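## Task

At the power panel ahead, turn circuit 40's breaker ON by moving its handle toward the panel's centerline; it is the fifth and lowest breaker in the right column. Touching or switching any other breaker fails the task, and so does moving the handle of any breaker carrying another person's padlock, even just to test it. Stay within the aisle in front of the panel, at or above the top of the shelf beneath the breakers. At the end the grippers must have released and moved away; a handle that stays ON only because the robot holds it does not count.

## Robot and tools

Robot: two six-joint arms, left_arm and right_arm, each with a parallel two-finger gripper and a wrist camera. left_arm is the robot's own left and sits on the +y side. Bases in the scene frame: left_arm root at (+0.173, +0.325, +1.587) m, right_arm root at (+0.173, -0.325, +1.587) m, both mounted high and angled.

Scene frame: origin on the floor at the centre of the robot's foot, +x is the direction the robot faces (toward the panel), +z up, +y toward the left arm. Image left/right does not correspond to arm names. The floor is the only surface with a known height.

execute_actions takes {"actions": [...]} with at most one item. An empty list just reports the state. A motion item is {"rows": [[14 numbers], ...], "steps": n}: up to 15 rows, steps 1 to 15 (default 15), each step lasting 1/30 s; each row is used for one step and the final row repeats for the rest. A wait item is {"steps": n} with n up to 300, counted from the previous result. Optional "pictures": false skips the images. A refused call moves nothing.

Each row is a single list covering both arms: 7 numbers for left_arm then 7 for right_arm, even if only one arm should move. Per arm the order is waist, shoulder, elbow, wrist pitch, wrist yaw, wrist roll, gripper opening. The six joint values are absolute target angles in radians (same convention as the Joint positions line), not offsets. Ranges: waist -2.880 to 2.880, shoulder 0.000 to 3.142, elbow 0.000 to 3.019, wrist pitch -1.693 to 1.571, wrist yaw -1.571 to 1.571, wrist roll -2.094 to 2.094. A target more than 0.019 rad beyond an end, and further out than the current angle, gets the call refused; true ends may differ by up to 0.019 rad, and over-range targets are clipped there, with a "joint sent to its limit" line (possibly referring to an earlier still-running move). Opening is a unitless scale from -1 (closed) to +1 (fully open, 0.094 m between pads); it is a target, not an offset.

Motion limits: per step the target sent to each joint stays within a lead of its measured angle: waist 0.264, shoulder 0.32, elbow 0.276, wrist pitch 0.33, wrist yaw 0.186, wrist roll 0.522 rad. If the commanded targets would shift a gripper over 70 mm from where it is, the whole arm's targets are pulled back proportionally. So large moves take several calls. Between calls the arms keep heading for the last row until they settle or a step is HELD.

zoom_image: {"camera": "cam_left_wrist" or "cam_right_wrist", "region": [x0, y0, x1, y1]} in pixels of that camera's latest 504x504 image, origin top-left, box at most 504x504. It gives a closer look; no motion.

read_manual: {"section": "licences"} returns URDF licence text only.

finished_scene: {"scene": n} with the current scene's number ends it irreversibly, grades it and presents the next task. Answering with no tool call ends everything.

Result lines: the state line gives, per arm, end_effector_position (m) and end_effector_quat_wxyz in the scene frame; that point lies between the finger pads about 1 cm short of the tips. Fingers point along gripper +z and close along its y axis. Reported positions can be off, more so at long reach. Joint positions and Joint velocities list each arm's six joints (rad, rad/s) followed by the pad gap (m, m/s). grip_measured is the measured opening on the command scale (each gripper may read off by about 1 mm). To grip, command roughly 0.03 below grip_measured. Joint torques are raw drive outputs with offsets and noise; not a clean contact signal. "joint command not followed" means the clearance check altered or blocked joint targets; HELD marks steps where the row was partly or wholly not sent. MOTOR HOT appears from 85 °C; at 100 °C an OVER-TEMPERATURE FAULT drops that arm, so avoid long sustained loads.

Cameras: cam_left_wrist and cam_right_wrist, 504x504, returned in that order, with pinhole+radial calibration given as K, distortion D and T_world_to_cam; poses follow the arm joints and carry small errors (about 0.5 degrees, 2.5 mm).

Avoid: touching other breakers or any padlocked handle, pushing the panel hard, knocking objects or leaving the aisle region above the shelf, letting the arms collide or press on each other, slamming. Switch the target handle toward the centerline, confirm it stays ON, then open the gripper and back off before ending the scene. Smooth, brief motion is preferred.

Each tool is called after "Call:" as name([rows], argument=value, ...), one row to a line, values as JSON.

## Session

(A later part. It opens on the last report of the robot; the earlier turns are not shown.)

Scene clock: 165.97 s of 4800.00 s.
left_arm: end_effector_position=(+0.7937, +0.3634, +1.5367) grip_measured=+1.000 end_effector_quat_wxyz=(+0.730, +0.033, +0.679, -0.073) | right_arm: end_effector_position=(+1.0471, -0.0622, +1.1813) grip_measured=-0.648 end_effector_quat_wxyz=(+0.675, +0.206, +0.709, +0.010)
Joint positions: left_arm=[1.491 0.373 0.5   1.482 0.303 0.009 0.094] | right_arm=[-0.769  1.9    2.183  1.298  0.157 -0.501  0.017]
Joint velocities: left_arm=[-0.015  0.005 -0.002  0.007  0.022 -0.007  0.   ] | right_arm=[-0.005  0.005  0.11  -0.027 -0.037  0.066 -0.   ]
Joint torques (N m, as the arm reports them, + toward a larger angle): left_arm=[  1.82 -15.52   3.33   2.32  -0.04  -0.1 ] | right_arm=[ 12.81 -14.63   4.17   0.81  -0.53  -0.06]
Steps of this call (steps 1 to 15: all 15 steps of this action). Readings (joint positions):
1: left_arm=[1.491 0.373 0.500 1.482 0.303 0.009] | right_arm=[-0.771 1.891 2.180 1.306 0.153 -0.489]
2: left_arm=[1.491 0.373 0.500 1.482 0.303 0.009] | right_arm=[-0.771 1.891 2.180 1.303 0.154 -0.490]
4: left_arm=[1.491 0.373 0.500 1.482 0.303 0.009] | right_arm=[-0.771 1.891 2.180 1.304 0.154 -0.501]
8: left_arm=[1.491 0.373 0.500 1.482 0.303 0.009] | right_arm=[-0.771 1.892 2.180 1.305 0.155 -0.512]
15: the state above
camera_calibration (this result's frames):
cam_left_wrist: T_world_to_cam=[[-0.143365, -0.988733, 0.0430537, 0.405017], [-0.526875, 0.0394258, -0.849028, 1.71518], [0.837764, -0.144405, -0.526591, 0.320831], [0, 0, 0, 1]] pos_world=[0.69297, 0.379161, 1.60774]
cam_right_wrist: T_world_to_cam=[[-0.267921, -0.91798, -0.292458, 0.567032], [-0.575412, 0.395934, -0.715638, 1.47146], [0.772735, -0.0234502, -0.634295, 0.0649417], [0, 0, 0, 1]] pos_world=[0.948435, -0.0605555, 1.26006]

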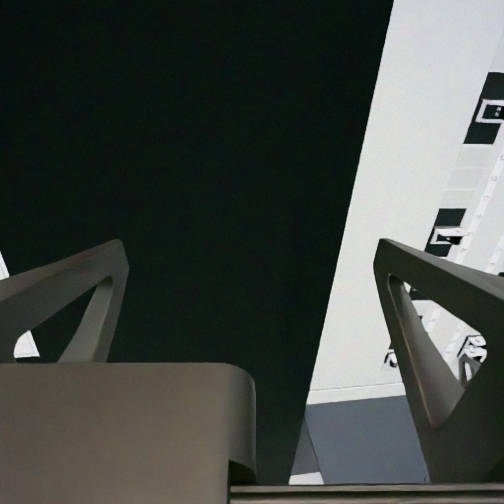

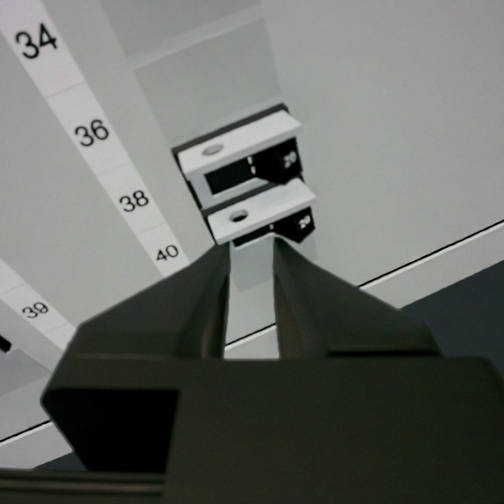

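Call:
execute_actions([
  {"rows":[[1.5,0.4,0.5,1.5,0.3,0,1,-0.77,1.9,2.12,1.37,0.15,-0.5,-0.65]]},
], pictures=false)

Call:
execute_actions([
  {"rows":[[1.5,0.4,0.5,1.5,0.3,0,1,-0.81,1.87,2.12,1.37,0.06,-0.66,0.3]]},
])

Scene clock: 177.93 s of 4800.00 s.
left_arm: end_effector_position=(+0.7937, +0.3634, +1.5367) grip_measured=+1.000 end_effector_quat_wxyz=(+0.730, +0.033, +0.679, -0.073) | right_arm: end_effector_position=(+1.0292, -0.0562, +1.1794) grip_measured=-0.648 end_effector_quat_wxyz=(+0.675, +0.207, +0.708, +0.014)
Joint positions: left_arm=[1.491 0.373 0.5   1.482 0.303 0.009 0.094] | right_arm=[-0.769  1.891  2.118  1.349  0.152 -0.493  0.017]
Joint velocities: left_arm=[-0.015 -0.005  0.002 -0.007  0.007 -0.007  0.   ] | right_arm=[-0.015 -0.005 -0.012  0.002  0.022  0.022  0.001]
Joint torques (N m, as the arm reports them, + toward a larger angle): left_arm=[  1.24 -15.43   3.35   2.4   -0.04  -0.08] | right_arm=[ 12.22 -12.17   2.58   2.11  -0.57  -0.25]
Steps of this call (steps 1 to 15: the robot went on to your last target; steps 16 to 90: nothing new was sent; then 8.47 s passed at rest; steps 91 to 105: all 15 steps of this action). Readings (joint positions):
91: left_arm=[1.491 0.373 0.500 1.482 0.303 0.009] | right_arm=[-0.769 1.899 2.174 1.302 0.155 -0.493]
92: left_arm=[1.491 0.373 0.500 1.482 0.303 0.009] | right_arm=[-0.769 1.893 2.157 1.319 0.154 -0.493]
94: left_arm=[1.491 0.373 0.500 1.482 0.303 0.009] | right_arm=[-0.769 1.891 2.135 1.342 0.152 -0.493]
98: left_arm=[1.491 0.373 0.500 1.482 0.303 0.009] | right_arm=[-0.769 1.891 2.118 1.347 0.152 -0.493]
105: the state above

Scene clock: 178.43 s of 4800.00 s.
left_arm: end_effector_position=(+0.7937, +0.3634, +1.5367) grip_measured=+1.000 end_effector_quat_wxyz=(+0.730, +0.033, +0.679, -0.073) | right_arm: end_effector_position=(+1.0377, -0.0591, +1.1911) grip_measured=+0.298 end_effector_quat_wxyz=(+0.702, +0.126, +0.701, -0.022)
Joint positions: left_arm=[1.491 0.373 0.5   1.482 0.303 0.009 0.094] | right_arm=[-0.783  1.878  2.118  1.349  0.062 -0.642  0.061]
Joint velocities: left_arm=[-0.005 -0.024 -0.012  0.002  0.007 -0.007  0.   ] | right_arm=[ 0.005 -0.015 -0.007 -0.007  0.051 -0.022  0.   ]
Joint torques (N m, as the arm reports them, + toward a larger angle): left_arm=[  1.65 -15.07   3.38   2.39  -0.04  -0.07] | right_arm=[ 10.36 -14.13   2.62   2.04  -0.58  -0.24]
Steps of this call (steps 1 to 15: all 15 steps of this action). Readings (joint positions):
1: left_arm=[1.491 0.373 0.500 1.482 0.303 0.009] | right_arm=[-0.771 1.890 2.118 1.349 0.107 -0.518]
2: left_arm=[1.491 0.373 0.500 1.482 0.303 0.009] | right_arm=[-0.773 1.890 2.118 1.349 0.078 -0.544]
4: left_arm=[1.491 0.373 0.500 1.482 0.303 0.009] | right_arm=[-0.776 1.887 2.118 1.349 0.064 -0.582]
8: left_arm=[1.491 0.373 0.500 1.482 0.303 0.009] | right_arm=[-0.782 1.881 2.118 1.349 0.062 -0.621]
15: the state above
camera_calibration (this result's frames):
cam_left_wrist: T_world_to_cam=[[-0.143365, -0.988733, 0.0430537, 0.405017], [-0.526875, 0.0394258, -0.849028, 1.71518], [0.837764, -0.144405, -0.526591, 0.320831], [0, 0, 0, 1]] pos_world=[0.69297, 0.379161, 1.60774]
cam_right_wrist: T_world_to_cam=[[-0.196011, -0.969807, -0.145099, 0.316965], [-0.56837, 0.232939, -0.789111, 1.54241], [0.799084, -0.0722042, -0.596868, 0.00377597], [0, 0, 0, 1]] pos_world=[0.935769, -0.0516193, 1.26538]

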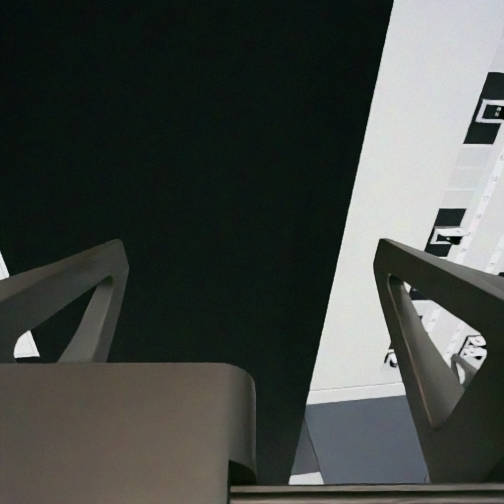

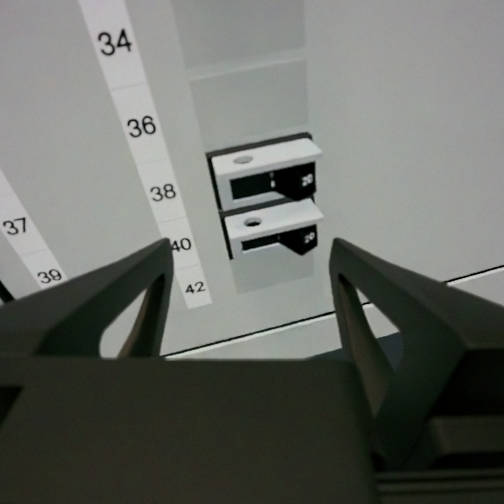

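Call:
execute_actions([
  {"rows":[[1.5,0.4,0.5,1.5,0.3,0,1,-0.825,1.88,2.12,1.37,0.06,-0.66,0.3]]},
], pictures=false)

Call:
execute_actions([
  {"rows":[[1.5,0.4,0.5,1.5,0.3,0,1,-0.80,1.885,2.15,1.325,0.06,-0.66,0.2],[1.5,0.4,0.5,1.5,0.3,0,1,-0.80,1.885,2.17,1.30,0.06,-0.66,0.1],[1.5,0.4,0.5,1.5,0.3,0,1,-0.80,1.885,2.2,1.28,0.06,-0.66,0.05]]},
])

Scene clock: 188.10 s of 4800.00 s.
left_arm: end_effector_position=(+0.7937, +0.3634, +1.5367) grip_measured=+1.000 end_effector_quat_wxyz=(+0.730, +0.033, +0.679, -0.073) | right_arm: end_effector_position=(+1.0367, -0.0663, +1.1843) grip_measured=+0.298 end_effector_quat_wxyz=(+0.702, +0.118, +0.702, -0.030)
Joint positions: left_arm=[1.491 0.373 0.5   1.482 0.303 0.009 0.094] | right_arm=[-0.801  1.878  2.118  1.349  0.061 -0.647  0.061]
Joint velocities: left_arm=[-0.005  0.005  0.007 -0.002 -0.037  0.007  0.   ] | right_arm=[ 0.015 -0.015 -0.002  0.017  0.066 -0.022 -0.   ]
Joint torques (N m, as the arm reports them, + toward a larger angle): left_arm=[  1.44 -15.35   3.33   2.44  -0.03  -0.07] | right_arm=[ 10.1  -13.55   2.78   2.17  -0.53  -0.27]
Steps of this call (steps 1 to 15: the robot went on to your last target; steps 16 to 90: nothing new was sent; then 6.17 s passed at rest; steps 91 to 105: all 15 steps of this action). Readings (joint positions):
91: left_arm=[1.491 0.373 0.500 1.482 0.303 0.009] | right_arm=[-0.785 1.878 2.118 1.349 0.062 -0.647]
92: left_arm=[1.491 0.373 0.500 1.482 0.303 0.009] | right_arm=[-0.785 1.878 2.118 1.349 0.061 -0.647]
94: left_arm=[1.491 0.373 0.500 1.482 0.303 0.009] | right_arm=[-0.790 1.878 2.118 1.349 0.061 -0.647]
98: left_arm=[1.491 0.373 0.500 1.482 0.303 0.009] | right_arm=[-0.799 1.878 2.118 1.349 0.061 -0.647]
105: the state above

Scene clock: 188.60 s of 4800.00 s.
left_arm: end_effector_position=(+0.7937, +0.3634, +1.5367) grip_measured=+1.000 end_effector_quat_wxyz=(+0.730, +0.033, +0.679, -0.073) | right_arm: end_effector_position=(+1.0516, -0.0689, +1.1851) grip_measured=+0.052 end_effector_quat_wxyz=(+0.700, +0.115, +0.704, -0.029)
Joint positions: left_arm=[1.491 0.373 0.5   1.482 0.303 0.009 0.094] | right_arm=[-0.801  1.883  2.166  1.298  0.06  -0.649  0.049]
Joint velocities: left_arm=[-0.005 -0.005 -0.012 -0.017  0.007 -0.007  0.   ] | right_arm=[-0.005 -0.005  0.002  0.002  0.051  0.081 -0.003]
Joint torques (N m, as the arm reports them, + toward a larger angle): left_arm=[  1.61 -15.01   3.42   2.38  -0.03  -0.07] | right_arm=[ 12.02 -13.67   5.2    0.84  -0.47  -0.24]
Steps of this call (steps 1 to 15: all 15 steps of this action). Readings (joint positions):
1: left_arm=[1.491 0.373 0.500 1.482 0.303 0.009] | right_arm=[-0.801 1.878 2.120 1.348 0.061 -0.648]
2: left_arm=[1.491 0.373 0.500 1.482 0.303 0.009] | right_arm=[-0.801 1.878 2.125 1.341 0.061 -0.648]
4: left_arm=[1.491 0.373 0.500 1.482 0.303 0.009] | right_arm=[-0.801 1.880 2.150 1.314 0.061 -0.648]
8: left_arm=[1.491 0.373 0.500 1.482 0.303 0.009] | right_arm=[-0.801 1.883 2.166 1.298 0.061 -0.649]
15: the state above
camera_calibration (this result's frames):
cam_left_wrist: T_world_to_cam=[[-0.143365, -0.988733, 0.0430537, 0.405017], [-0.526875, 0.0394258, -0.849028, 1.71518], [0.837764, -0.144405, -0.526591, 0.320831], [0, 0, 0, 1]] pos_world=[0.69297, 0.379161, 1.60774]
cam_right_wrist: T_world_to_cam=[[-0.190579, -0.974239, -0.120577, 0.27432], [-0.576934, 0.210533, -0.789191, 1.55542], [0.794246, -0.0808386, -0.602195, -0.000793633], [0, 0, 0, 1]] pos_world=[0.950287, -0.060279, 1.26012]

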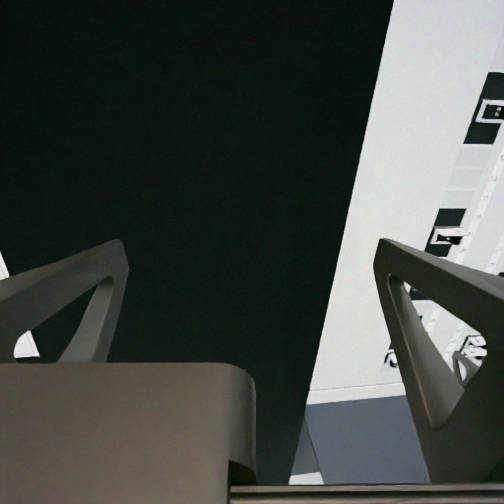

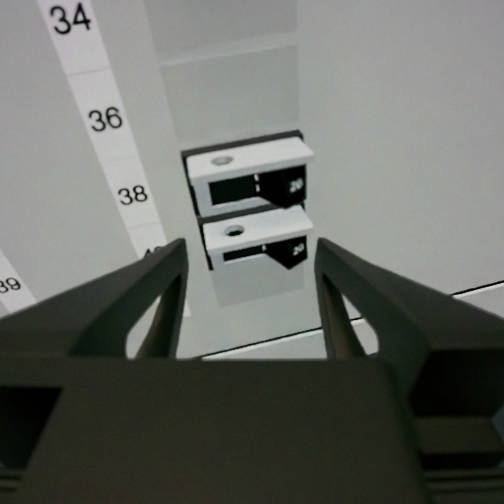

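Call:
execute_actions([
  {"rows":[[1.5,0.4,0.5,1.5,0.3,0,1,-0.79,1.875,2.22,1.28,0.055,-0.66,-0.05],[1.5,0.4,0.5,1.5,0.3,0,1,-0.79,1.875,2.22,1.28,0.055,-0.66,-0.1],[1.5,0.4,0.5,1.5,0.3,0,1,-0.79,1.875,2.22,1.28,0.055,-0.66,-0.2],[1.5,0.4,0.5,1.5,0.3,0,1,-0.79,1.875,2.22,1.28,0.055,-0.66,-0.3],[1.5,0.4,0.5,1.5,0.3,0,1,-0.79,1.875,2.22,1.28,0.055,-0.66,-0.45],[1.5,0.4,0.5,1.5,0.3,0,1,-0.79,1.875,2.22,1.28,0.055,-0.66,-0.6]]},
])

Scene clock: 200.07 s of 4800.00 s.
left_arm: end_effector_position=(+0.7937, +0.3634, +1.5367) grip_measured=+1.000 end_effector_quat_wxyz=(+0.730, +0.033, +0.679, -0.073) | right_arm: end_effector_position=(+1.0526, -0.0695, +1.1857) grip_measured=-0.256 end_effector_quat_wxyz=(+0.700, +0.114, +0.704, -0.033)
Joint positions: left_arm=[1.491 0.373 0.5   1.482 0.303 0.009 0.094] | right_arm=[-0.8    1.884  2.171  1.297  0.062 -0.657  0.035]
Joint velocities: left_arm=[ 0.005 -0.005 -0.007 -0.027 -0.007  0.022  0.   ] | right_arm=[-0.005 -0.005  0.002 -0.002  0.022  0.007  0.   ]
Joint torques (N m, as the arm reports them, + toward a larger angle): left_arm=[  1.21 -15.21   3.4    2.41  -0.04  -0.09] | right_arm=[ 12.72 -14.79   6.42   0.84  -0.78  -0.15]
Steps of this call (steps 1 to 15: the robot went on to your last target; steps 16 to 90: nothing new was sent; then 7.97 s passed at rest; steps 91 to 105: all 15 steps of this action). Readings (joint positions):
91: left_arm=[1.491 0.373 0.500 1.482 0.303 0.009] | right_arm=[-0.801 1.883 2.169 1.297 0.057 -0.649]
92: left_arm=[1.491 0.373 0.500 1.482 0.303 0.009] | right_arm=[-0.801 1.883 2.170 1.295 0.055 -0.649]
94: left_arm=[1.491 0.373 0.500 1.482 0.303 0.009] | right_arm=[-0.800 1.883 2.171 1.295 0.060 -0.650]
98: left_arm=[1.491 0.373 0.500 1.482 0.303 0.009] | right_arm=[-0.800 1.884 2.171 1.297 0.062 -0.657]
105: the state above
camera_calibration (this result's frames):
cam_left_wrist: T_world_to_cam=[[-0.143365, -0.988733, 0.0430537, 0.405017], [-0.526875, 0.0394258, -0.849028, 1.71518], [0.837764, -0.144405, -0.526591, 0.320831], [0, 0, 0, 1]] pos_world=[0.69297, 0.379161, 1.60774]
cam_right_wrist: T_world_to_cam=[[-0.194206, -0.974418, -0.113113, 0.268894], [-0.576962, 0.206717, -0.790179, 1.55758], [0.793346, -0.0881954, -0.602348, -0.000715217], [0, 0, 0, 1]] pos_world=[0.951453, -0.0600255, 1.26075]

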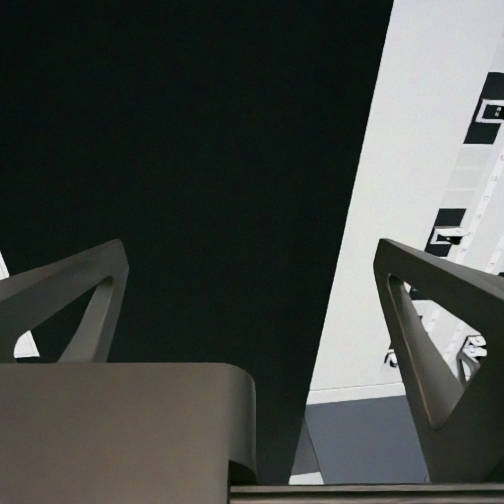

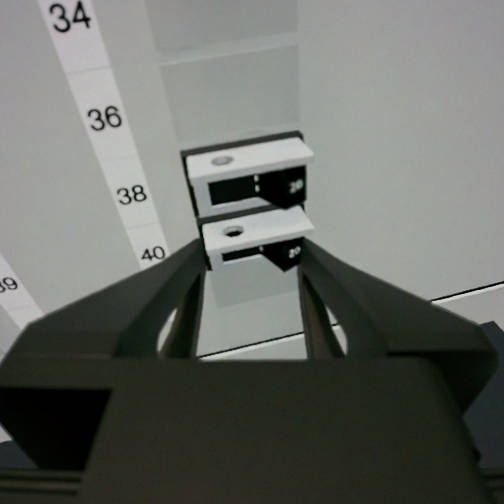

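Call:
execute_actions([
  {"rows":[[1.5,0.4,0.5,1.5,0.3,0,1,-0.76,1.91,2.2,1.2,0.03,-0.6,-0.7]]},
])

Scene clock: 214.03 s of 4800.00 s.
left_arm: end_effector_position=(+0.7937, +0.3634, +1.5367) grip_measured=+1.000 end_effector_quat_wxyz=(+0.730, +0.033, +0.679, -0.073) | right_arm: end_effector_position=(+1.0518, -0.0671, +1.1850) grip_measured=-0.256 end_effector_quat_wxyz=(+0.700, +0.114, +0.704, -0.028)
Joint positions: left_arm=[1.491 0.373 0.5   1.482 0.303 0.009 0.094] | right_arm=[-0.799  1.886  2.171  1.295  0.058 -0.65   0.035]
Joint velocities: left_arm=[-0.005 -0.005  0.007  0.007 -0.007  0.081  0.   ] | right_arm=[-0.005  0.005 -0.002 -0.002 -0.037 -0.007  0.001]
Joint torques (N m, as the arm reports them, + toward a larger angle): left_arm=[  1.79 -15.27   3.36   2.4   -0.05  -0.09] | right_arm=[ 14.75 -12.19   4.94  -1.78  -1.48   0.27]
Steps of this call (steps 1 to 15: the robot went on to your last target; steps 16 to 90: nothing new was sent; then 10.47 s passed at rest; steps 91 to 105: all 15 steps of this action). Readings (joint positions):
91: left_arm=[1.491 0.373 0.500 1.482 0.303 0.009] | right_arm=[-0.799 1.886 2.171 1.295 0.059 -0.653]
92: left_arm=[1.491 0.373 0.500 1.482 0.303 0.009] | right_arm=[-0.799 1.886 2.171 1.295 0.058 -0.651]
94: left_arm=[1.491 0.373 0.500 1.482 0.303 0.009] | right_arm=[-0.799 1.886 2.171 1.295 0.058 -0.650]
98: left_arm=[1.491 0.373 0.500 1.482 0.303 0.009] | right_arm=[-0.799 1.886 2.171 1.295 0.058 -0.650]
105: the state above
camera_calibration (this result's frames):
cam_left_wrist: T_world_to_cam=[[-0.143365, -0.988733, 0.0430537, 0.405017], [-0.526875, 0.0394258, -0.849028, 1.71518], [0.837764, -0.144405, -0.526591, 0.320831], [0, 0, 0, 1]] pos_world=[0.69297, 0.379161, 1.60774]
cam_right_wrist: T_world_to_cam=[[-0.188368, -0.974673, -0.120542, 0.273658], [-0.577068, 0.209162, -0.789458, 1.55547], [0.794676, -0.0791475, -0.601852, -0.0016389], [0, 0, 0, 1]] pos_world=[0.950465, -0.0587483, 1.25998]

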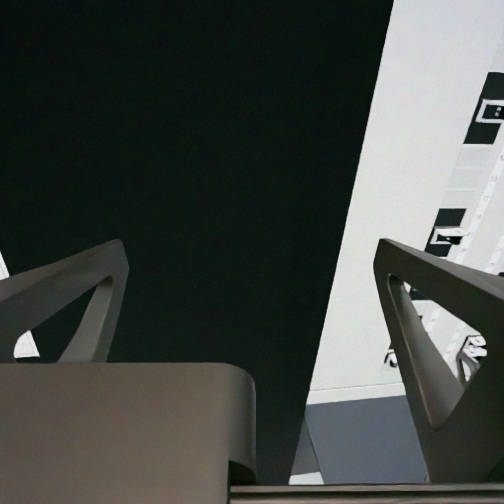

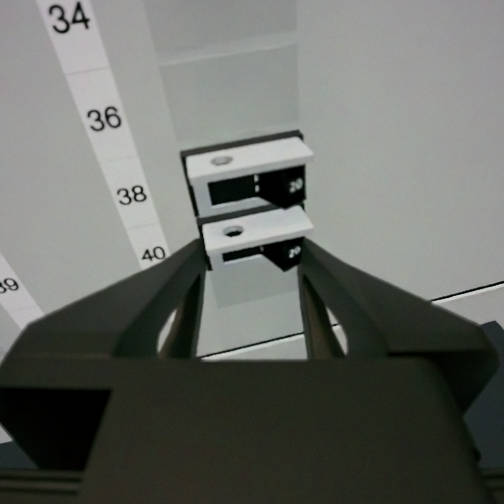

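Rigid. Loosen, lower about 2 mm, then close with firm forward pressure and a leftward preload.

Call:
execute_actions([
  {"rows":[[1.5,0.4,0.5,1.5,0.3,0,1,-0.795,1.89,2.19,1.265,0.07,-0.6,-0.1]]},
], pictures=false)

Call:
execute_actions([
  {"rows":[[1.5,0.4,0.5,1.5,0.3,0,1,-0.78,1.88,2.225,1.25,0.06,-0.6,-0.15],[1.5,0.4,0.5,1.5,0.3,0,1,-0.78,1.88,2.225,1.25,0.06,-0.6,-0.2],[1.5,0.4,0.5,1.5,0.3,0,1,-0.78,1.88,2.225,1.25,0.06,-0.6,-0.3],[1.5,0.4,0.5,1.5,0.3,0,1,-0.78,1.88,2.225,1.25,0.06,-0.6,-0.45],[1.5,0.4,0.5,1.5,0.3,0,1,-0.78,1.88,2.225,1.25,0.06,-0.6,-0.6]]},
])

Scene clock: 228.10 s of 4800.00 s.
left_arm: end_effector_position=(+0.7937, +0.3634, +1.5367) grip_measured=+1.000 end_effector_quat_wxyz=(+0.730, +0.033, +0.679, -0.073) | right_arm: end_effector_position=(+1.0520, -0.0677, +1.1820) grip_measured=-0.102 end_effector_quat_wxyz=(+0.695, +0.129, +0.707, -0.017)
Joint positions: left_arm=[1.491 0.373 0.5   1.482 0.303 0.009 0.094] | right_arm=[-0.8    1.886  2.172  1.286  0.071 -0.615  0.042]
Joint velocities: left_arm=[-0.005 -0.005  0.002 -0.007  0.051  0.051  0.   ] | right_arm=[ 0.005  0.015 -0.002 -0.022 -0.037  0.007 -0.   ]
Joint torques (N m, as the arm reports them, + toward a larger angle): left_arm=[  1.6  -15.33   3.37   2.39  -0.04  -0.11] | right_arm=[ 12.04 -14.33   4.18   0.79  -0.55  -0.01]
Steps of this call (steps 1 to 15: the robot went on to your last target; steps 16 to 90: nothing new was sent; then 10.57 s passed at rest; steps 91 to 105: all 15 steps of this action). Readings (joint positions):
91: left_arm=[1.491 0.373 0.500 1.482 0.303 0.009] | right_arm=[-0.800 1.886 2.172 1.297 0.066 -0.647]
92: left_arm=[1.491 0.373 0.500 1.482 0.303 0.009] | right_arm=[-0.800 1.886 2.172 1.296 0.071 -0.640]
94: left_arm=[1.491 0.373 0.500 1.482 0.303 0.009] | right_arm=[-0.800 1.886 2.172 1.288 0.071 -0.630]
98: left_arm=[1.491 0.373 0.500 1.482 0.303 0.009] | right_arm=[-0.800 1.886 2.172 1.286 0.071 -0.620]
105: the state above

Scene clock: 228.60 s of 4800.00 s.
left_arm: end_effector_position=(+0.7937, +0.3634, +1.5367) grip_measured=+1.000 end_effector_quat_wxyz=(+0.730, +0.033, +0.679, -0.073) | right_arm: end_effector_position=(+1.0531, -0.0689, +1.1823) grip_measured=-0.252 end_effector_quat_wxyz=(+0.695, +0.131, +0.707, -0.018)
Joint positions: left_arm=[1.491 0.373 0.5   1.482 0.303 0.009 0.094] | right_arm=[-0.8    1.886  2.176  1.285  0.075 -0.614  0.035]
Joint velocities: left_arm=[ 0.015 -0.005 -0.017  0.007 -0.037  0.007  0.   ] | right_arm=[ 0.005 -0.005 -0.002  0.002 -0.022  0.022  0.001]
Joint torques (N m, as the arm reports them, + toward a larger angle): left_arm=[  1.59 -15.3    3.36   2.38  -0.04  -0.09] | right_arm=[ 13.47 -14.81   6.34   0.14  -1.05  -0.04]
Steps of this call (steps 1 to 15: all 15 steps of this action). Readings (joint positions):
1: left_arm=[1.491 0.373 0.500 1.482 0.303 0.009] | right_arm=[-0.800 1.886 2.175 1.284 0.070 -0.615]
2: left_arm=[1.491 0.373 0.500 1.482 0.303 0.009] | right_arm=[-0.800 1.886 2.176 1.284 0.073 -0.614]
4: left_arm=[1.491 0.373 0.500 1.482 0.303 0.009] | right_arm=[-0.800 1.886 2.176 1.285 0.076 -0.614]
8: left_arm=[1.491 0.373 0.500 1.482 0.303 0.009] | right_arm=[-0.800 1.886 2.176 1.285 0.075 -0.614]
15: the state above
camera_calibration (this result's frames):
cam_left_wrist: T_world_to_cam=[[-0.143365, -0.988733, 0.0430537, 0.405017], [-0.526875, 0.0394258, -0.849028, 1.71518], [0.837764, -0.144405, -0.526591, 0.320831], [0, 0, 0, 1]] pos_world=[0.69297, 0.379161, 1.60774]
cam_right_wrist: T_world_to_cam=[[-0.19845, -0.967619, -0.155986, 0.324812], [-0.581169, 0.244327, -0.776239, 1.54555], [0.789215, -0.0633901, -0.610837, 0.0129341], [0, 0, 0, 1]] pos_world=[0.952478, -0.0625062, 1.25828]

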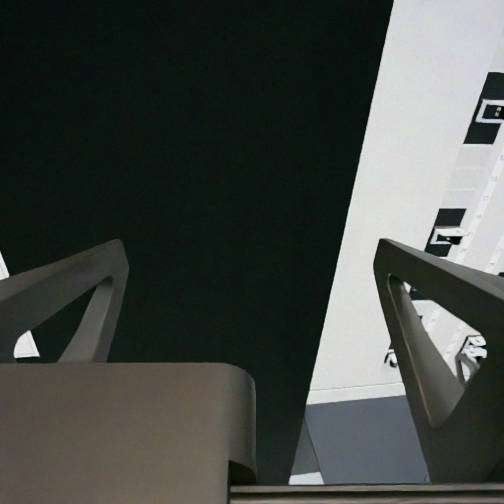

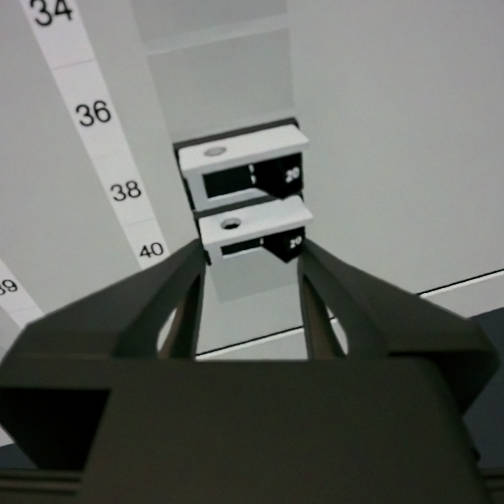

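Call:
execute_actions([
  {"rows":[[1.5,0.4,0.5,1.5,0.3,0,1,-0.795,1.895,2.166,1.325,0.065,-0.62,-0.1]]},
], pictures=false)

Call:
execute_actions([
  {"rows":[[1.5,0.4,0.5,1.5,0.3,0,1,-0.785,1.895,2.175,1.29,0.06,-0.62,-0.2],[1.5,0.4,0.5,1.5,0.3,0,1,-0.785,1.895,2.175,1.29,0.06,-0.62,-0.3],[1.5,0.4,0.5,1.5,0.3,0,1,-0.78,1.895,2.175,1.28,0.05,-0.62,-0.45],[1.5,0.4,0.5,1.5,0.3,0,1,-0.77,1.895,2.175,1.27,0.04,-0.62,-0.6]]},
])

Scene clock: 242.93 s of 4800.00 s.
left_arm: end_effector_position=(+0.7937, +0.3634, +1.5367) grip_measured=+1.000 end_effector_quat_wxyz=(+0.730, +0.033, +0.679, -0.073) | right_arm: end_effector_position=(+1.0507, -0.0686, +1.1852) grip_measured=-0.102 end_effector_quat_wxyz=(+0.700, +0.131, +0.702, -0.019)
Joint positions: left_arm=[1.491 0.373 0.5   1.482 0.303 0.009 0.094] | right_arm=[-0.799  1.887  2.17   1.303  0.067 -0.615  0.042]
Joint velocities: left_arm=[-0.005  0.005 -0.027 -0.027 -0.051  0.037  0.   ] | right_arm=[-0.015 -0.015 -0.017 -0.012  0.007 -0.022 -0.001]
Joint torques (N m, as the arm reports them, + toward a larger angle): left_arm=[  1.48 -15.1    3.38   2.42  -0.02  -0.08] | right_arm=[ 12.8  -13.43   2.68   2.19  -0.56  -0.19]
Steps of this call (steps 1 to 15: the robot went on to your last target; steps 16 to 90: nothing new was sent; then 10.83 s passed at rest; steps 91 to 105: all 15 steps of this action). Readings (joint positions):
91: left_arm=[1.491 0.373 0.500 1.482 0.303 0.009] | right_arm=[-0.800 1.887 2.173 1.289 0.075 -0.615]
92: left_arm=[1.491 0.373 0.500 1.482 0.303 0.009] | right_arm=[-0.800 1.887 2.172 1.294 0.071 -0.615]
94: left_arm=[1.491 0.373 0.500 1.482 0.303 0.009] | right_arm=[-0.799 1.887 2.171 1.301 0.067 -0.615]
98: left_arm=[1.491 0.373 0.500 1.482 0.303 0.009] | right_arm=[-0.799 1.887 2.170 1.303 0.067 -0.615]
105: the state above

Scene clock: 243.43 s of 4800.00 s.
left_arm: end_effector_position=(+0.7937, +0.3634, +1.5367) grip_measured=+1.000 end_effector_quat_wxyz=(+0.730, +0.033, +0.679, -0.073) | right_arm: end_effector_position=(+1.0489, -0.0761, +1.1828) grip_measured=-0.595 end_effector_quat_wxyz=(+0.700, +0.129, +0.702, -0.031)
Joint positions: left_arm=[1.491 0.373 0.5   1.482 0.303 0.009 0.094] | right_arm=[-0.808  1.883  2.163  1.317  0.077 -0.626  0.019]
Joint velocities: left_arm=[-0.015 -0.005 -0.002 -0.007  0.051 -0.051  0.   ] | right_arm=[-0.005 -0.015  0.002  0.007 -0.051 -0.007 -0.001]
Joint torques (N m, as the arm reports them, + toward a larger angle): left_arm=[  1.63 -15.54   3.34   2.43  -0.01  -0.08] | right_arm=[ 13.88 -13.12   3.77  -0.25  -1.78  -0.11]
Steps of this call (steps 1 to 15: all 15 steps of this action). Readings (joint positions):
1: left_arm=[1.491 0.373 0.500 1.482 0.303 0.009] | right_arm=[-0.799 1.887 2.170 1.303 0.066 -0.615]
2: left_arm=[1.491 0.373 0.500 1.482 0.303 0.009] | right_arm=[-0.799 1.887 2.170 1.303 0.065 -0.616]
4: left_arm=[1.491 0.373 0.500 1.482 0.303 0.009] | right_arm=[-0.799 1.887 2.165 1.310 0.062 -0.625]
8: left_arm=[1.491 0.373 0.500 1.482 0.303 0.009] | right_arm=[-0.808 1.883 2.163 1.317 0.076 -0.626]
15: the state above
camera_calibration (this result's frames):
cam_left_wrist: T_world_to_cam=[[-0.143365, -0.988733, 0.0430537, 0.405017], [-0.526875, 0.0394258, -0.849028, 1.71518], [0.837764, -0.144405, -0.526591, 0.320831], [0, 0, 0, 1]] pos_world=[0.69297, 0.379161, 1.60774]
cam_right_wrist: T_world_to_cam=[[-0.21321, -0.96739, -0.136739, 0.309874], [-0.569061, 0.236729, -0.787483, 1.5453], [0.794173, -0.0900865, -0.600977, -0.00277609], [0, 0, 0, 1]] pos_world=[0.947641, -0.066298, 1.2576]

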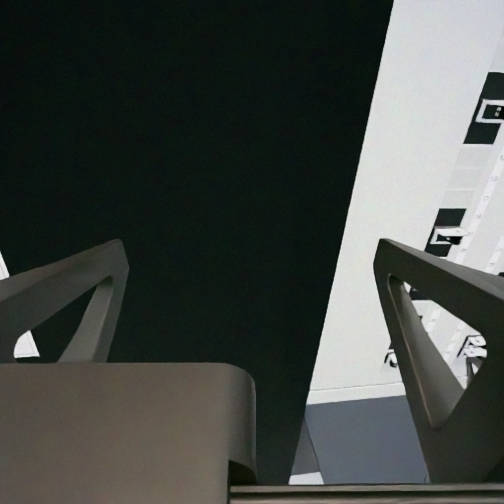

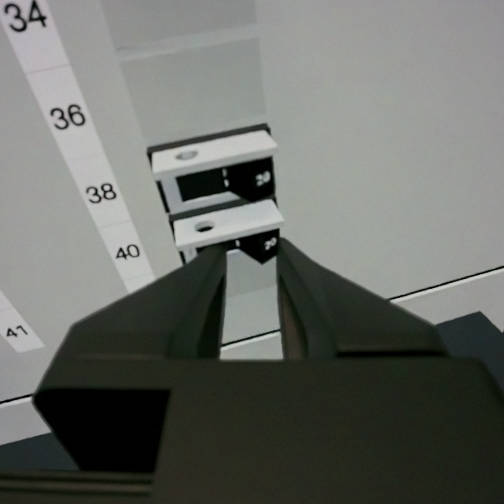

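Call:
execute_actions([
  {"rows":[[1.5,0.4,0.5,1.5,0.3,0,1,-0.81,1.885,2.08,1.4,0.075,-0.62,-0.5]]},
], pictures=false)

Call:
execute_actions([
  {"rows":[[1.5,0.4,0.5,1.5,0.3,0,1,-0.83,1.86,2.04,1.36,0.03,-0.52,0.3],[1.5,0.4,0.5,1.5,0.3,0,1,-0.84,1.84,2.01,1.33,0,-0.52,0.3],[1.5,0.4,0.5,1.5,0.3,0,1,-0.85,1.82,1.99,1.3,-0.03,-0.52,0.3],[1.5,0.4,0.5,1.5,0.3,0,1,-0.86,1.8,1.97,1.27,-0.06,-0.52,0.3],[1.5,0.4,0.5,1.5,0.3,0,1,-0.87,1.78,1.95,1.24,-0.09,-0.52,0.3],[1.5,0.4,0.5,1.5,0.3,0,1,-0.88,1.76,1.94,1.22,-0.12,-0.52,0.3]]},
], pictures=false)

Call:
execute_actions([
  {"steps":15},
])

Scene clock: 276.73 s of 4800.00 s.
left_arm: end_effector_position=(+0.7937, +0.3634, +1.5367) grip_measured=+1.000 end_effector_quat_wxyz=(+0.730, +0.033, +0.679, -0.073) | right_arm: end_effector_position=(+1.0238, -0.0675, +1.1769) grip_measured=-0.502 end_effector_quat_wxyz=(+0.697, +0.126, +0.706, -0.028)
Joint positions: left_arm=[1.491 0.373 0.5   1.482 0.303 0.009 0.094] | right_arm=[-0.809  1.873  2.078  1.379  0.077 -0.626  0.023]
Joint velocities: left_arm=[ 0.005 -0.005  0.002  0.002 -0.022 -0.066  0.   ] | right_arm=[ 0.005  0.005 -0.007 -0.002  0.037  0.007  0.001]
Joint torques (N m, as the arm reports them, + toward a larger angle): left_arm=[  1.2  -15.32   3.37   2.37  -0.03  -0.07] | right_arm=[ 11.77 -12.41   2.54   2.1   -0.55  -0.07]
Steps of this call (steps 1 to 15: the robot went on to your last target; steps 16 to 90: nothing new was sent; then 29.80 s passed at rest; steps 91 to 105: all 15 steps of this action). Readings (joint positions):
91: left_arm=[1.491 0.373 0.500 1.482 0.303 0.009] | right_arm=[-0.809 1.881 2.148 1.331 0.080 -0.626]
92: left_arm=[1.491 0.373 0.500 1.482 0.303 0.009] | right_arm=[-0.809 1.873 2.126 1.350 0.078 -0.626]
94: left_arm=[1.491 0.373 0.500 1.482 0.303 0.009] | right_arm=[-0.809 1.870 2.098 1.373 0.077 -0.626]
98: left_arm=[1.491 0.373 0.500 1.482 0.303 0.009] | right_arm=[-0.809 1.873 2.078 1.376 0.077 -0.626]
105: the state above

Scene clock: 277.23 s of 4800.00 s.
left_arm: end_effector_position=(+0.7937, +0.3634, +1.5367) grip_measured=+1.000 end_effector_quat_wxyz=(+0.730, +0.033, +0.679, -0.073) | right_arm: end_effector_position=(+1.0286, -0.0655, +1.1753) grip_measured=+0.298 end_effector_quat_wxyz=(+0.695, +0.051, +0.713, +0.075)
Joint positions: left_arm=[1.491 0.373 0.5   1.482 0.303 0.009 0.094] | right_arm=[-0.866  1.761  1.94   1.239 -0.118 -0.536  0.061]
Joint velocities: left_arm=[ 0.005 -0.005  0.007 -0.022  0.037 -0.081  0.   ] | right_arm=[-0.005 -0.083  0.007 -0.002  0.022  0.007 -0.001]
Joint torques (N m, as the arm reports them, + toward a larger angle): left_arm=[  1.54 -15.54   3.34   2.44   0.    -0.1 ] | right_arm=[  9.54 -14.74   2.42   0.75  -0.56  -0.05]
Steps of this call (steps 1 to 15: all 15 steps of this action). Readings (joint positions):
1: left_arm=[1.491 0.373 0.500 1.482 0.303 0.009] | right_arm=[-0.809 1.872 2.072 1.378 0.054 -0.611]
2: left_arm=[1.491 0.373 0.500 1.482 0.303 0.009] | right_arm=[-0.810 1.864 2.056 1.372 0.025 -0.595]
4: left_arm=[1.491 0.373 0.500 1.482 0.303 0.009] | right_arm=[-0.813 1.841 2.009 1.335 -0.036 -0.573]
8: left_arm=[1.491 0.373 0.500 1.482 0.303 0.009] | right_arm=[-0.836 1.796 1.942 1.252 -0.116 -0.549]
15: the state above

Scene clock: 277.73 s of 4800.00 s.
left_arm: end_effector_position=(+0.7937, +0.3634, +1.5367) grip_measured=+1.000 end_effector_quat_wxyz=(+0.730, +0.033, +0.679, -0.073) | right_arm: end_effector_position=(+1.0304, -0.0674, +1.1774) grip_measured=+0.298 end_effector_quat_wxyz=(+0.696, +0.053, +0.712, +0.075)
Joint positions: left_arm=[1.491 0.373 0.5   1.482 0.303 0.009 0.094] | right_arm=[-0.866  1.758  1.94   1.239 -0.118 -0.533  0.061]
Joint velocities: left_arm=[-0.005 -0.005  0.007 -0.002  0.037 -0.081  0.   ] | right_arm=[-0.015 -0.015  0.002 -0.012 -0.037 -0.066 -0.001]
Joint torques (N m, as the arm reports them, + toward a larger angle): left_arm=[  1.38 -15.24   3.46   2.29  -0.04  -0.07] | right_arm=[  9.39 -14.94   2.39   0.88  -0.53  -0.04]
Steps of this call (steps 1 to 15: the robot went on to your last target). Readings (joint positions):
1: left_arm=[1.491 0.373 0.500 1.482 0.303 0.009] | right_arm=[-0.866 1.759 1.940 1.239 -0.118 -0.535]
2: left_arm=[1.491 0.373 0.500 1.482 0.303 0.009] | right_arm=[-0.866 1.758 1.940 1.239 -0.118 -0.535]
4: left_arm=[1.491 0.373 0.500 1.482 0.303 0.009] | right_arm=[-0.866 1.758 1.940 1.239 -0.118 -0.534]
8: left_arm=[1.491 0.373 0.500 1.482 0.303 0.009] | right_arm=[-0.866 1.758 1.940 1.239 -0.118 -0.533]
15: the state above
All arms were judged still, so your last target was given up. Only a new action makes them travel on or press farther. Fingers that are still opening or closing keep moving.
camera_calibration (this result's frames):
cam_left_wrist: T_world_to_cam=[[-0.143365, -0.988733, 0.0430537, 0.405017], [-0.526875, 0.0394258, -0.849028, 1.71518], [0.837764, -0.144405, -0.526591, 0.320831], [0, 0, 0, 1]] pos_world=[0.69297, 0.379161, 1.60774]
cam_right_wrist: T_world_to_cam=[[0.0418435, -0.982714, -0.180341, 0.101088], [-0.613043, 0.117275, -0.781297, 1.55842], [0.78894, 0.143249, -0.597539, 0.0265508], [0, 0, 0, 1]] pos_world=[0.930199, -0.0872259, 1.25168]

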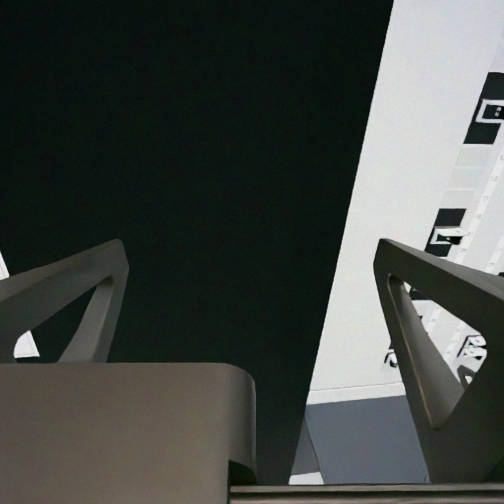

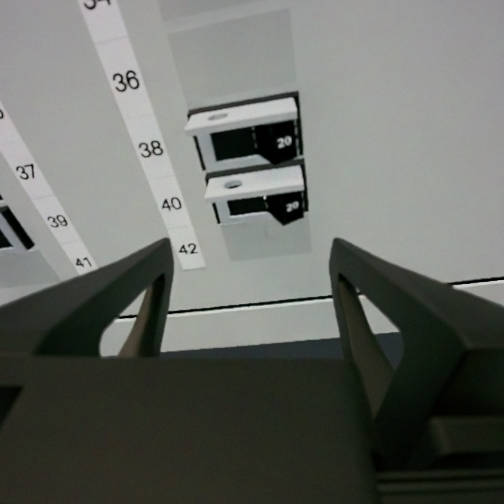

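Call:
execute_actions([
  {"rows":[[1.5,0.4,0.5,1.5,0.3,0,1,-0.87,1.765,1.992,1.24,-0.15,-0.48,0.3]]},
])

Scene clock: 287.07 s of 4800.00 s.
left_arm: end_effector_position=(+0.7937, +0.3634, +1.5367) grip_measured=+1.000 end_effector_quat_wxyz=(+0.730, +0.033, +0.679, -0.073) | right_arm: end_effector_position=(+1.0455, -0.0742, +1.1908) grip_measured=+0.298 end_effector_quat_wxyz=(+0.713, +0.064, +0.693, +0.088)
Joint positions: left_arm=[1.491 0.373 0.5   1.482 0.303 0.009 0.094] | right_arm=[-0.866  1.759  1.983  1.239 -0.149 -0.494  0.061]
Joint velocities: left_arm=[-0.015  0.005 -0.002 -0.002  0.066  0.037  0.   ] | right_arm=[ 0.015  0.005 -0.007 -0.002  0.037  0.007 -0.001]
Joint torques (N m, as the arm reports them, + toward a larger angle): left_arm=[  1.61 -15.46   3.34   2.43  -0.03  -0.09] | right_arm=[ 10.38 -14.55   3.31   1.57  -0.5   -0.05]
Steps of this call (steps 1 to 90: nothing new was sent; then 5.83 s passed at rest; steps 91 to 105: all 15 steps of this action). Readings (joint positions):
91: left_arm=[1.491 0.373 0.500 1.482 0.303 0.009] | right_arm=[-0.866 1.758 1.945 1.239 -0.133 -0.526]
92: left_arm=[1.491 0.373 0.500 1.482 0.303 0.009] | right_arm=[-0.866 1.759 1.951 1.239 -0.143 -0.520]
94: left_arm=[1.491 0.373 0.500 1.482 0.303 0.009] | right_arm=[-0.866 1.759 1.965 1.239 -0.148 -0.510]
98: left_arm=[1.491 0.373 0.500 1.482 0.303 0.009] | right_arm=[-0.866 1.759 1.983 1.239 -0.148 -0.499]
105: the state above
camera_calibration (this result's frames):
cam_left_wrist: T_world_to_cam=[[-0.143365, -0.988733, 0.0430537, 0.405017], [-0.526875, 0.0394258, -0.849028, 1.71518], [0.837764, -0.144405, -0.526591, 0.320831], [0, 0, 0, 1]] pos_world=[0.69297, 0.379161, 1.60774]
cam_right_wrist: T_world_to_cam=[[0.0476117, -0.976113, -0.211982, 0.128295], [-0.572716, 0.147196, -0.80643, 1.56893], [0.81837, 0.159801, -0.552027, -0.0600384], [0, 0, 0, 1]] pos_world=[0.941578, -0.0961169, 1.25929]

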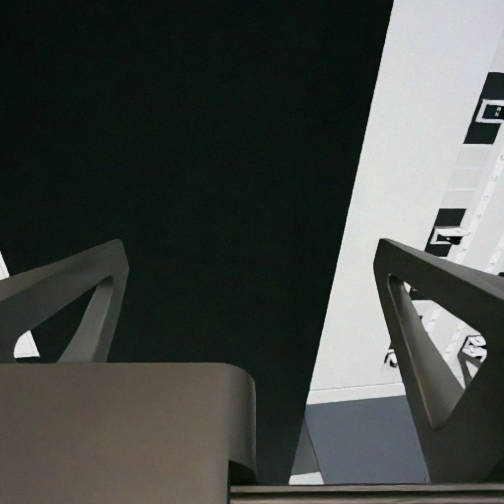

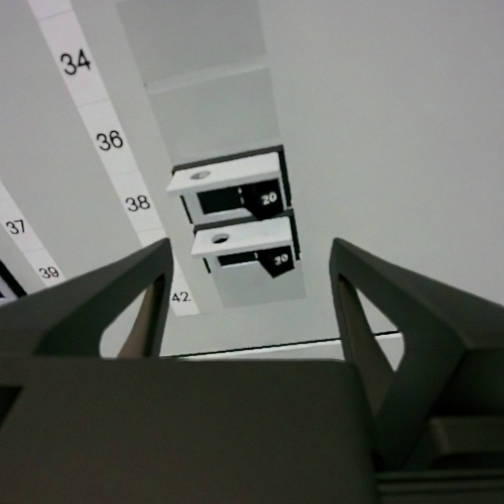

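Slightly lower and to the left, then close.

Call:
execute_actions([
  {"rows":[[1.5,0.4,0.5,1.5,0.3,0,1,-0.865,1.765,1.992,1.205,-0.15,-0.48,0.1]]},
], pictures=false)

Call:
execute_actions([
  {"rows":[[1.5,0.4,0.5,1.5,0.3,0,1,-0.86,1.765,1.992,1.205,-0.15,-0.48,0],[1.5,0.4,0.5,1.5,0.3,0,1,-0.86,1.765,1.992,1.205,-0.15,-0.48,-0.1],[1.5,0.4,0.5,1.5,0.3,0,1,-0.86,1.765,1.992,1.205,-0.15,-0.48,-0.2],[1.5,0.4,0.5,1.5,0.3,0,1,-0.86,1.765,1.992,1.205,-0.15,-0.48,-0.3],[1.5,0.4,0.5,1.5,0.3,0,1,-0.86,1.765,1.992,1.205,-0.15,-0.48,-0.4],[1.5,0.4,0.5,1.5,0.3,0,1,-0.86,1.765,1.992,1.205,-0.15,-0.48,-0.5],[1.5,0.4,0.5,1.5,0.3,0,1,-0.86,1.765,1.992,1.205,-0.15,-0.48,-0.62]]},
])

Scene clock: 310.17 s of 4800.00 s.
left_arm: end_effector_position=(+0.7937, +0.3634, +1.5367) grip_measured=+1.000 end_effector_quat_wxyz=(+0.730, +0.033, +0.679, -0.073) | right_arm: end_effector_position=(+1.0454, -0.0717, +1.1879) grip_measured=+0.102 end_effector_quat_wxyz=(+0.708, +0.062, +0.697, +0.092)
Joint positions: left_arm=[1.491 0.373 0.5   1.482 0.303 0.009 0.094] | right_arm=[-0.866  1.759  1.983  1.223 -0.149 -0.493  0.052]
Joint velocities: left_arm=[-0.015  0.005 -0.002 -0.007 -0.007 -0.022  0.   ] | right_arm=[-0.005 -0.005 -0.002 -0.007 -0.11   0.007 -0.   ]
Joint torques (N m, as the arm reports them, + toward a larger angle): left_arm=[  2.   -15.25   3.35   2.35  -0.03  -0.07] | right_arm=[ 10.5  -14.53   3.15   0.89  -0.5   -0.07]
Steps of this call (steps 1 to 15: the robot went on to your last target; steps 16 to 90: nothing new was sent; then 19.60 s passed at rest; steps 91 to 105: all 15 steps of this action). Readings (joint positions):
91: left_arm=[1.491 0.373 0.500 1.482 0.303 0.009] | right_arm=[-0.866 1.759 1.983 1.236 -0.149 -0.493]
92: left_arm=[1.491 0.373 0.500 1.482 0.303 0.009] | right_arm=[-0.866 1.759 1.983 1.231 -0.149 -0.493]
94: left_arm=[1.491 0.373 0.500 1.482 0.303 0.009] | right_arm=[-0.866 1.759 1.983 1.226 -0.149 -0.493]
98: left_arm=[1.491 0.373 0.500 1.482 0.303 0.009] | right_arm=[-0.866 1.759 1.983 1.223 -0.149 -0.493]
105: the state above

Scene clock: 310.67 s of 4800.00 s.
left_arm: end_effector_position=(+0.7937, +0.3634, +1.5367) grip_measured=+1.000 end_effector_quat_wxyz=(+0.730, +0.033, +0.679, -0.073) | right_arm: end_effector_position=(+1.0447, -0.0620, +1.1902) grip_measured=-0.618 end_effector_quat_wxyz=(+0.705, +0.062, +0.699, +0.102)
Joint positions: left_arm=[1.491 0.373 0.5   1.482 0.303 0.009 0.094] | right_arm=[-0.852  1.761  1.983  1.211 -0.156 -0.493  0.018]
Joint velocities: left_arm=[ 0.005 -0.005 -0.017 -0.002 -0.051  0.066  0.   ] | right_arm=[ 0.015  0.005  0.012 -0.012 -0.007 -0.051  0.001]
Joint torques (N m, as the arm reports them, + toward a larger angle): left_arm=[  1.77 -15.57   3.36   2.46  -0.03  -0.07] | right_arm=[ 10.3  -14.55   3.23   1.16  -0.27  -0.04]
Steps of this call (steps 1 to 15: all 15 steps of this action). Readings (joint positions):
1: left_arm=[1.491 0.373 0.500 1.482 0.303 0.009] | right_arm=[-0.866 1.759 1.983 1.223 -0.149 -0.493]
2: left_arm=[1.491 0.373 0.500 1.482 0.303 0.009] | right_arm=[-0.866 1.759 1.983 1.223 -0.149 -0.493]
4: left_arm=[1.491 0.373 0.500 1.482 0.303 0.009] | right_arm=[-0.865 1.759 1.983 1.222 -0.151 -0.493]
8: left_arm=[1.491 0.373 0.500 1.482 0.303 0.009] | right_arm=[-0.856 1.760 1.983 1.213 -0.156 -0.494]
15: the state above
camera_calibration (this result's frames):
cam_left_wrist: T_world_to_cam=[[-0.143365, -0.988733, 0.0430537, 0.405017], [-0.526875, 0.0394258, -0.849028, 1.71518], [0.837764, -0.144405, -0.526591, 0.320831], [0, 0, 0, 1]] pos_world=[0.69297, 0.379161, 1.60774]
cam_right_wrist: T_world_to_cam=[[0.0693522, -0.970762, -0.229809, 0.139027], [-0.58991, 0.145864, -0.794185, 1.56953], [0.804485, 0.190645, -0.562546, -0.0328156], [0, 0, 0, 1]] pos_world=[0.942642, -0.0877209, 1.25999]

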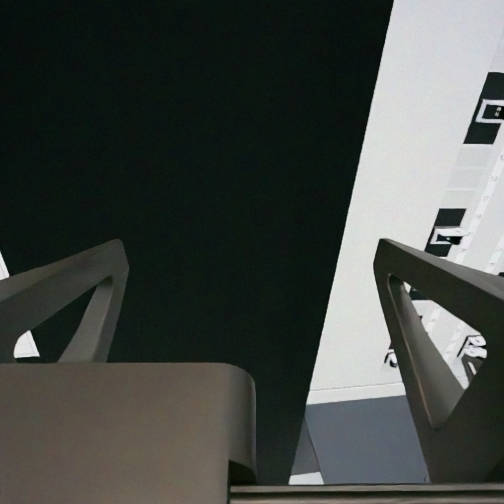

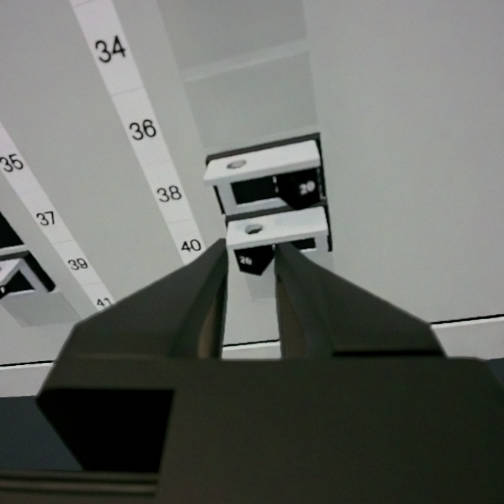

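Call:
execute_actions([
  {"rows":[[1.5,0.4,0.5,1.5,0.3,0,1,-0.85,1.765,1.985,1.215,-0.155,-0.48,-0.4],[1.5,0.4,0.5,1.5,0.3,0,1,-0.85,1.765,1.985,1.215,-0.155,-0.48,-0.4],[1.5,0.4,0.5,1.5,0.3,0,1,-0.85,1.76,1.94,1.26,-0.155,-0.48,-0.4],[1.5,0.4,0.5,1.5,0.3,0,1,-0.85,1.75,1.89,1.3,-0.155,-0.48,-0.4],[1.5,0.4,0.5,1.5,0.3,0,1,-0.85,1.74,1.84,1.34,-0.155,-0.48,-0.4],[1.5,0.4,0.5,1.5,0.3,0,1,-0.85,1.73,1.78,1.39,-0.155,-0.48,-0.4],[1.5,0.4,0.5,1.5,0.3,0,1,-0.85,1.72,1.72,1.44,-0.155,-0.48,-0.4]]},
])

Call:
finished_scene(scene=2)

Scene clock: 326.67 s of 4800.00 s.
left_arm: end_effector_position=(+0.7937, +0.3634, +1.5367) grip_measured=+1.000 end_effector_quat_wxyz=(+0.730, +0.033, +0.679, -0.073) | right_arm: end_effector_position=(+0.9625, -0.0482, +1.1876) grip_measured=-0.402 end_effector_quat_wxyz=(+0.696, +0.058, +0.707, +0.110)
Joint positions: left_arm=[1.491 0.373 0.5   1.482 0.303 0.009 0.094] | right_arm=[-0.852  1.721  1.711  1.414 -0.156 -0.493  0.028]
Joint velocities: left_arm=[-0.005 -0.005 -0.007  0.002 -0.037 -0.081  0.   ] | right_arm=[-0.005 -0.015 -0.007  0.046  0.037 -0.066 -0.   ]
Joint torques (N m, as the arm reports them, + toward a larger angle): left_arm=[  1.52 -15.54   3.32   2.46  -0.05  -0.05] | right_arm=[ 10.77 -13.08   1.85   2.45  -0.49  -0.04]
Steps of this call (steps 1 to 15: the robot went on to your last target; steps 16 to 90: nothing new was sent; then 12.50 s passed at rest; steps 91 to 105: all 15 steps of this action). Readings (joint positions):
91: left_arm=[1.491 0.373 0.500 1.482 0.303 0.009] | right_arm=[-0.852 1.761 1.983 1.211 -0.156 -0.493]
92: left_arm=[1.491 0.373 0.500 1.482 0.303 0.009] | right_arm=[-0.852 1.761 1.983 1.211 -0.156 -0.493]
94: left_arm=[1.491 0.373 0.500 1.482 0.303 0.009] | right_arm=[-0.852 1.754 1.958 1.231 -0.156 -0.493]
98: left_arm=[1.491 0.373 0.500 1.482 0.303 0.009] | right_arm=[-0.852 1.711 1.782 1.371 -0.156 -0.493]
105: the state above
camera_calibration (this result's frames):
cam_left_wrist: T_world_to_cam=[[-0.143365, -0.988733, 0.0430537, 0.405017], [-0.526875, 0.0394258, -0.849028, 1.71518], [0.837764, -0.144405, -0.526591, 0.320831], [0, 0, 0, 1]] pos_world=[0.69297, 0.379161, 1.60774]
cam_right_wrist: T_world_to_cam=[[0.082642, -0.968462, -0.235059, 0.151065], [-0.609421, 0.137514, -0.78083, 1.51944], [0.788528, 0.207779, -0.578836, 0.0647828], [0, 0, 0, 1]] pos_world=[0.862409, -0.0761033, 1.25943]

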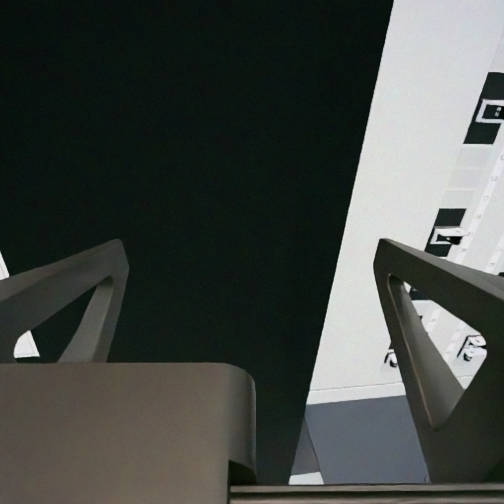

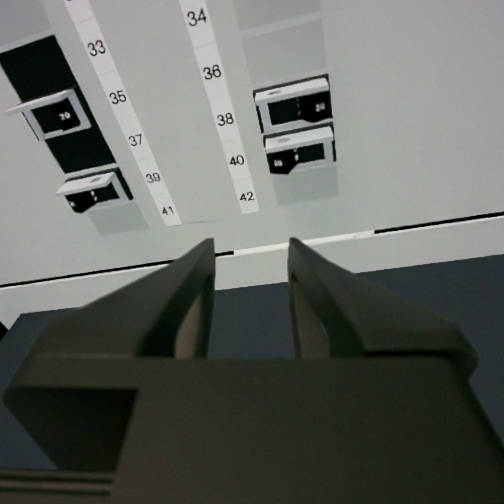

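The scene is finished: the task was done.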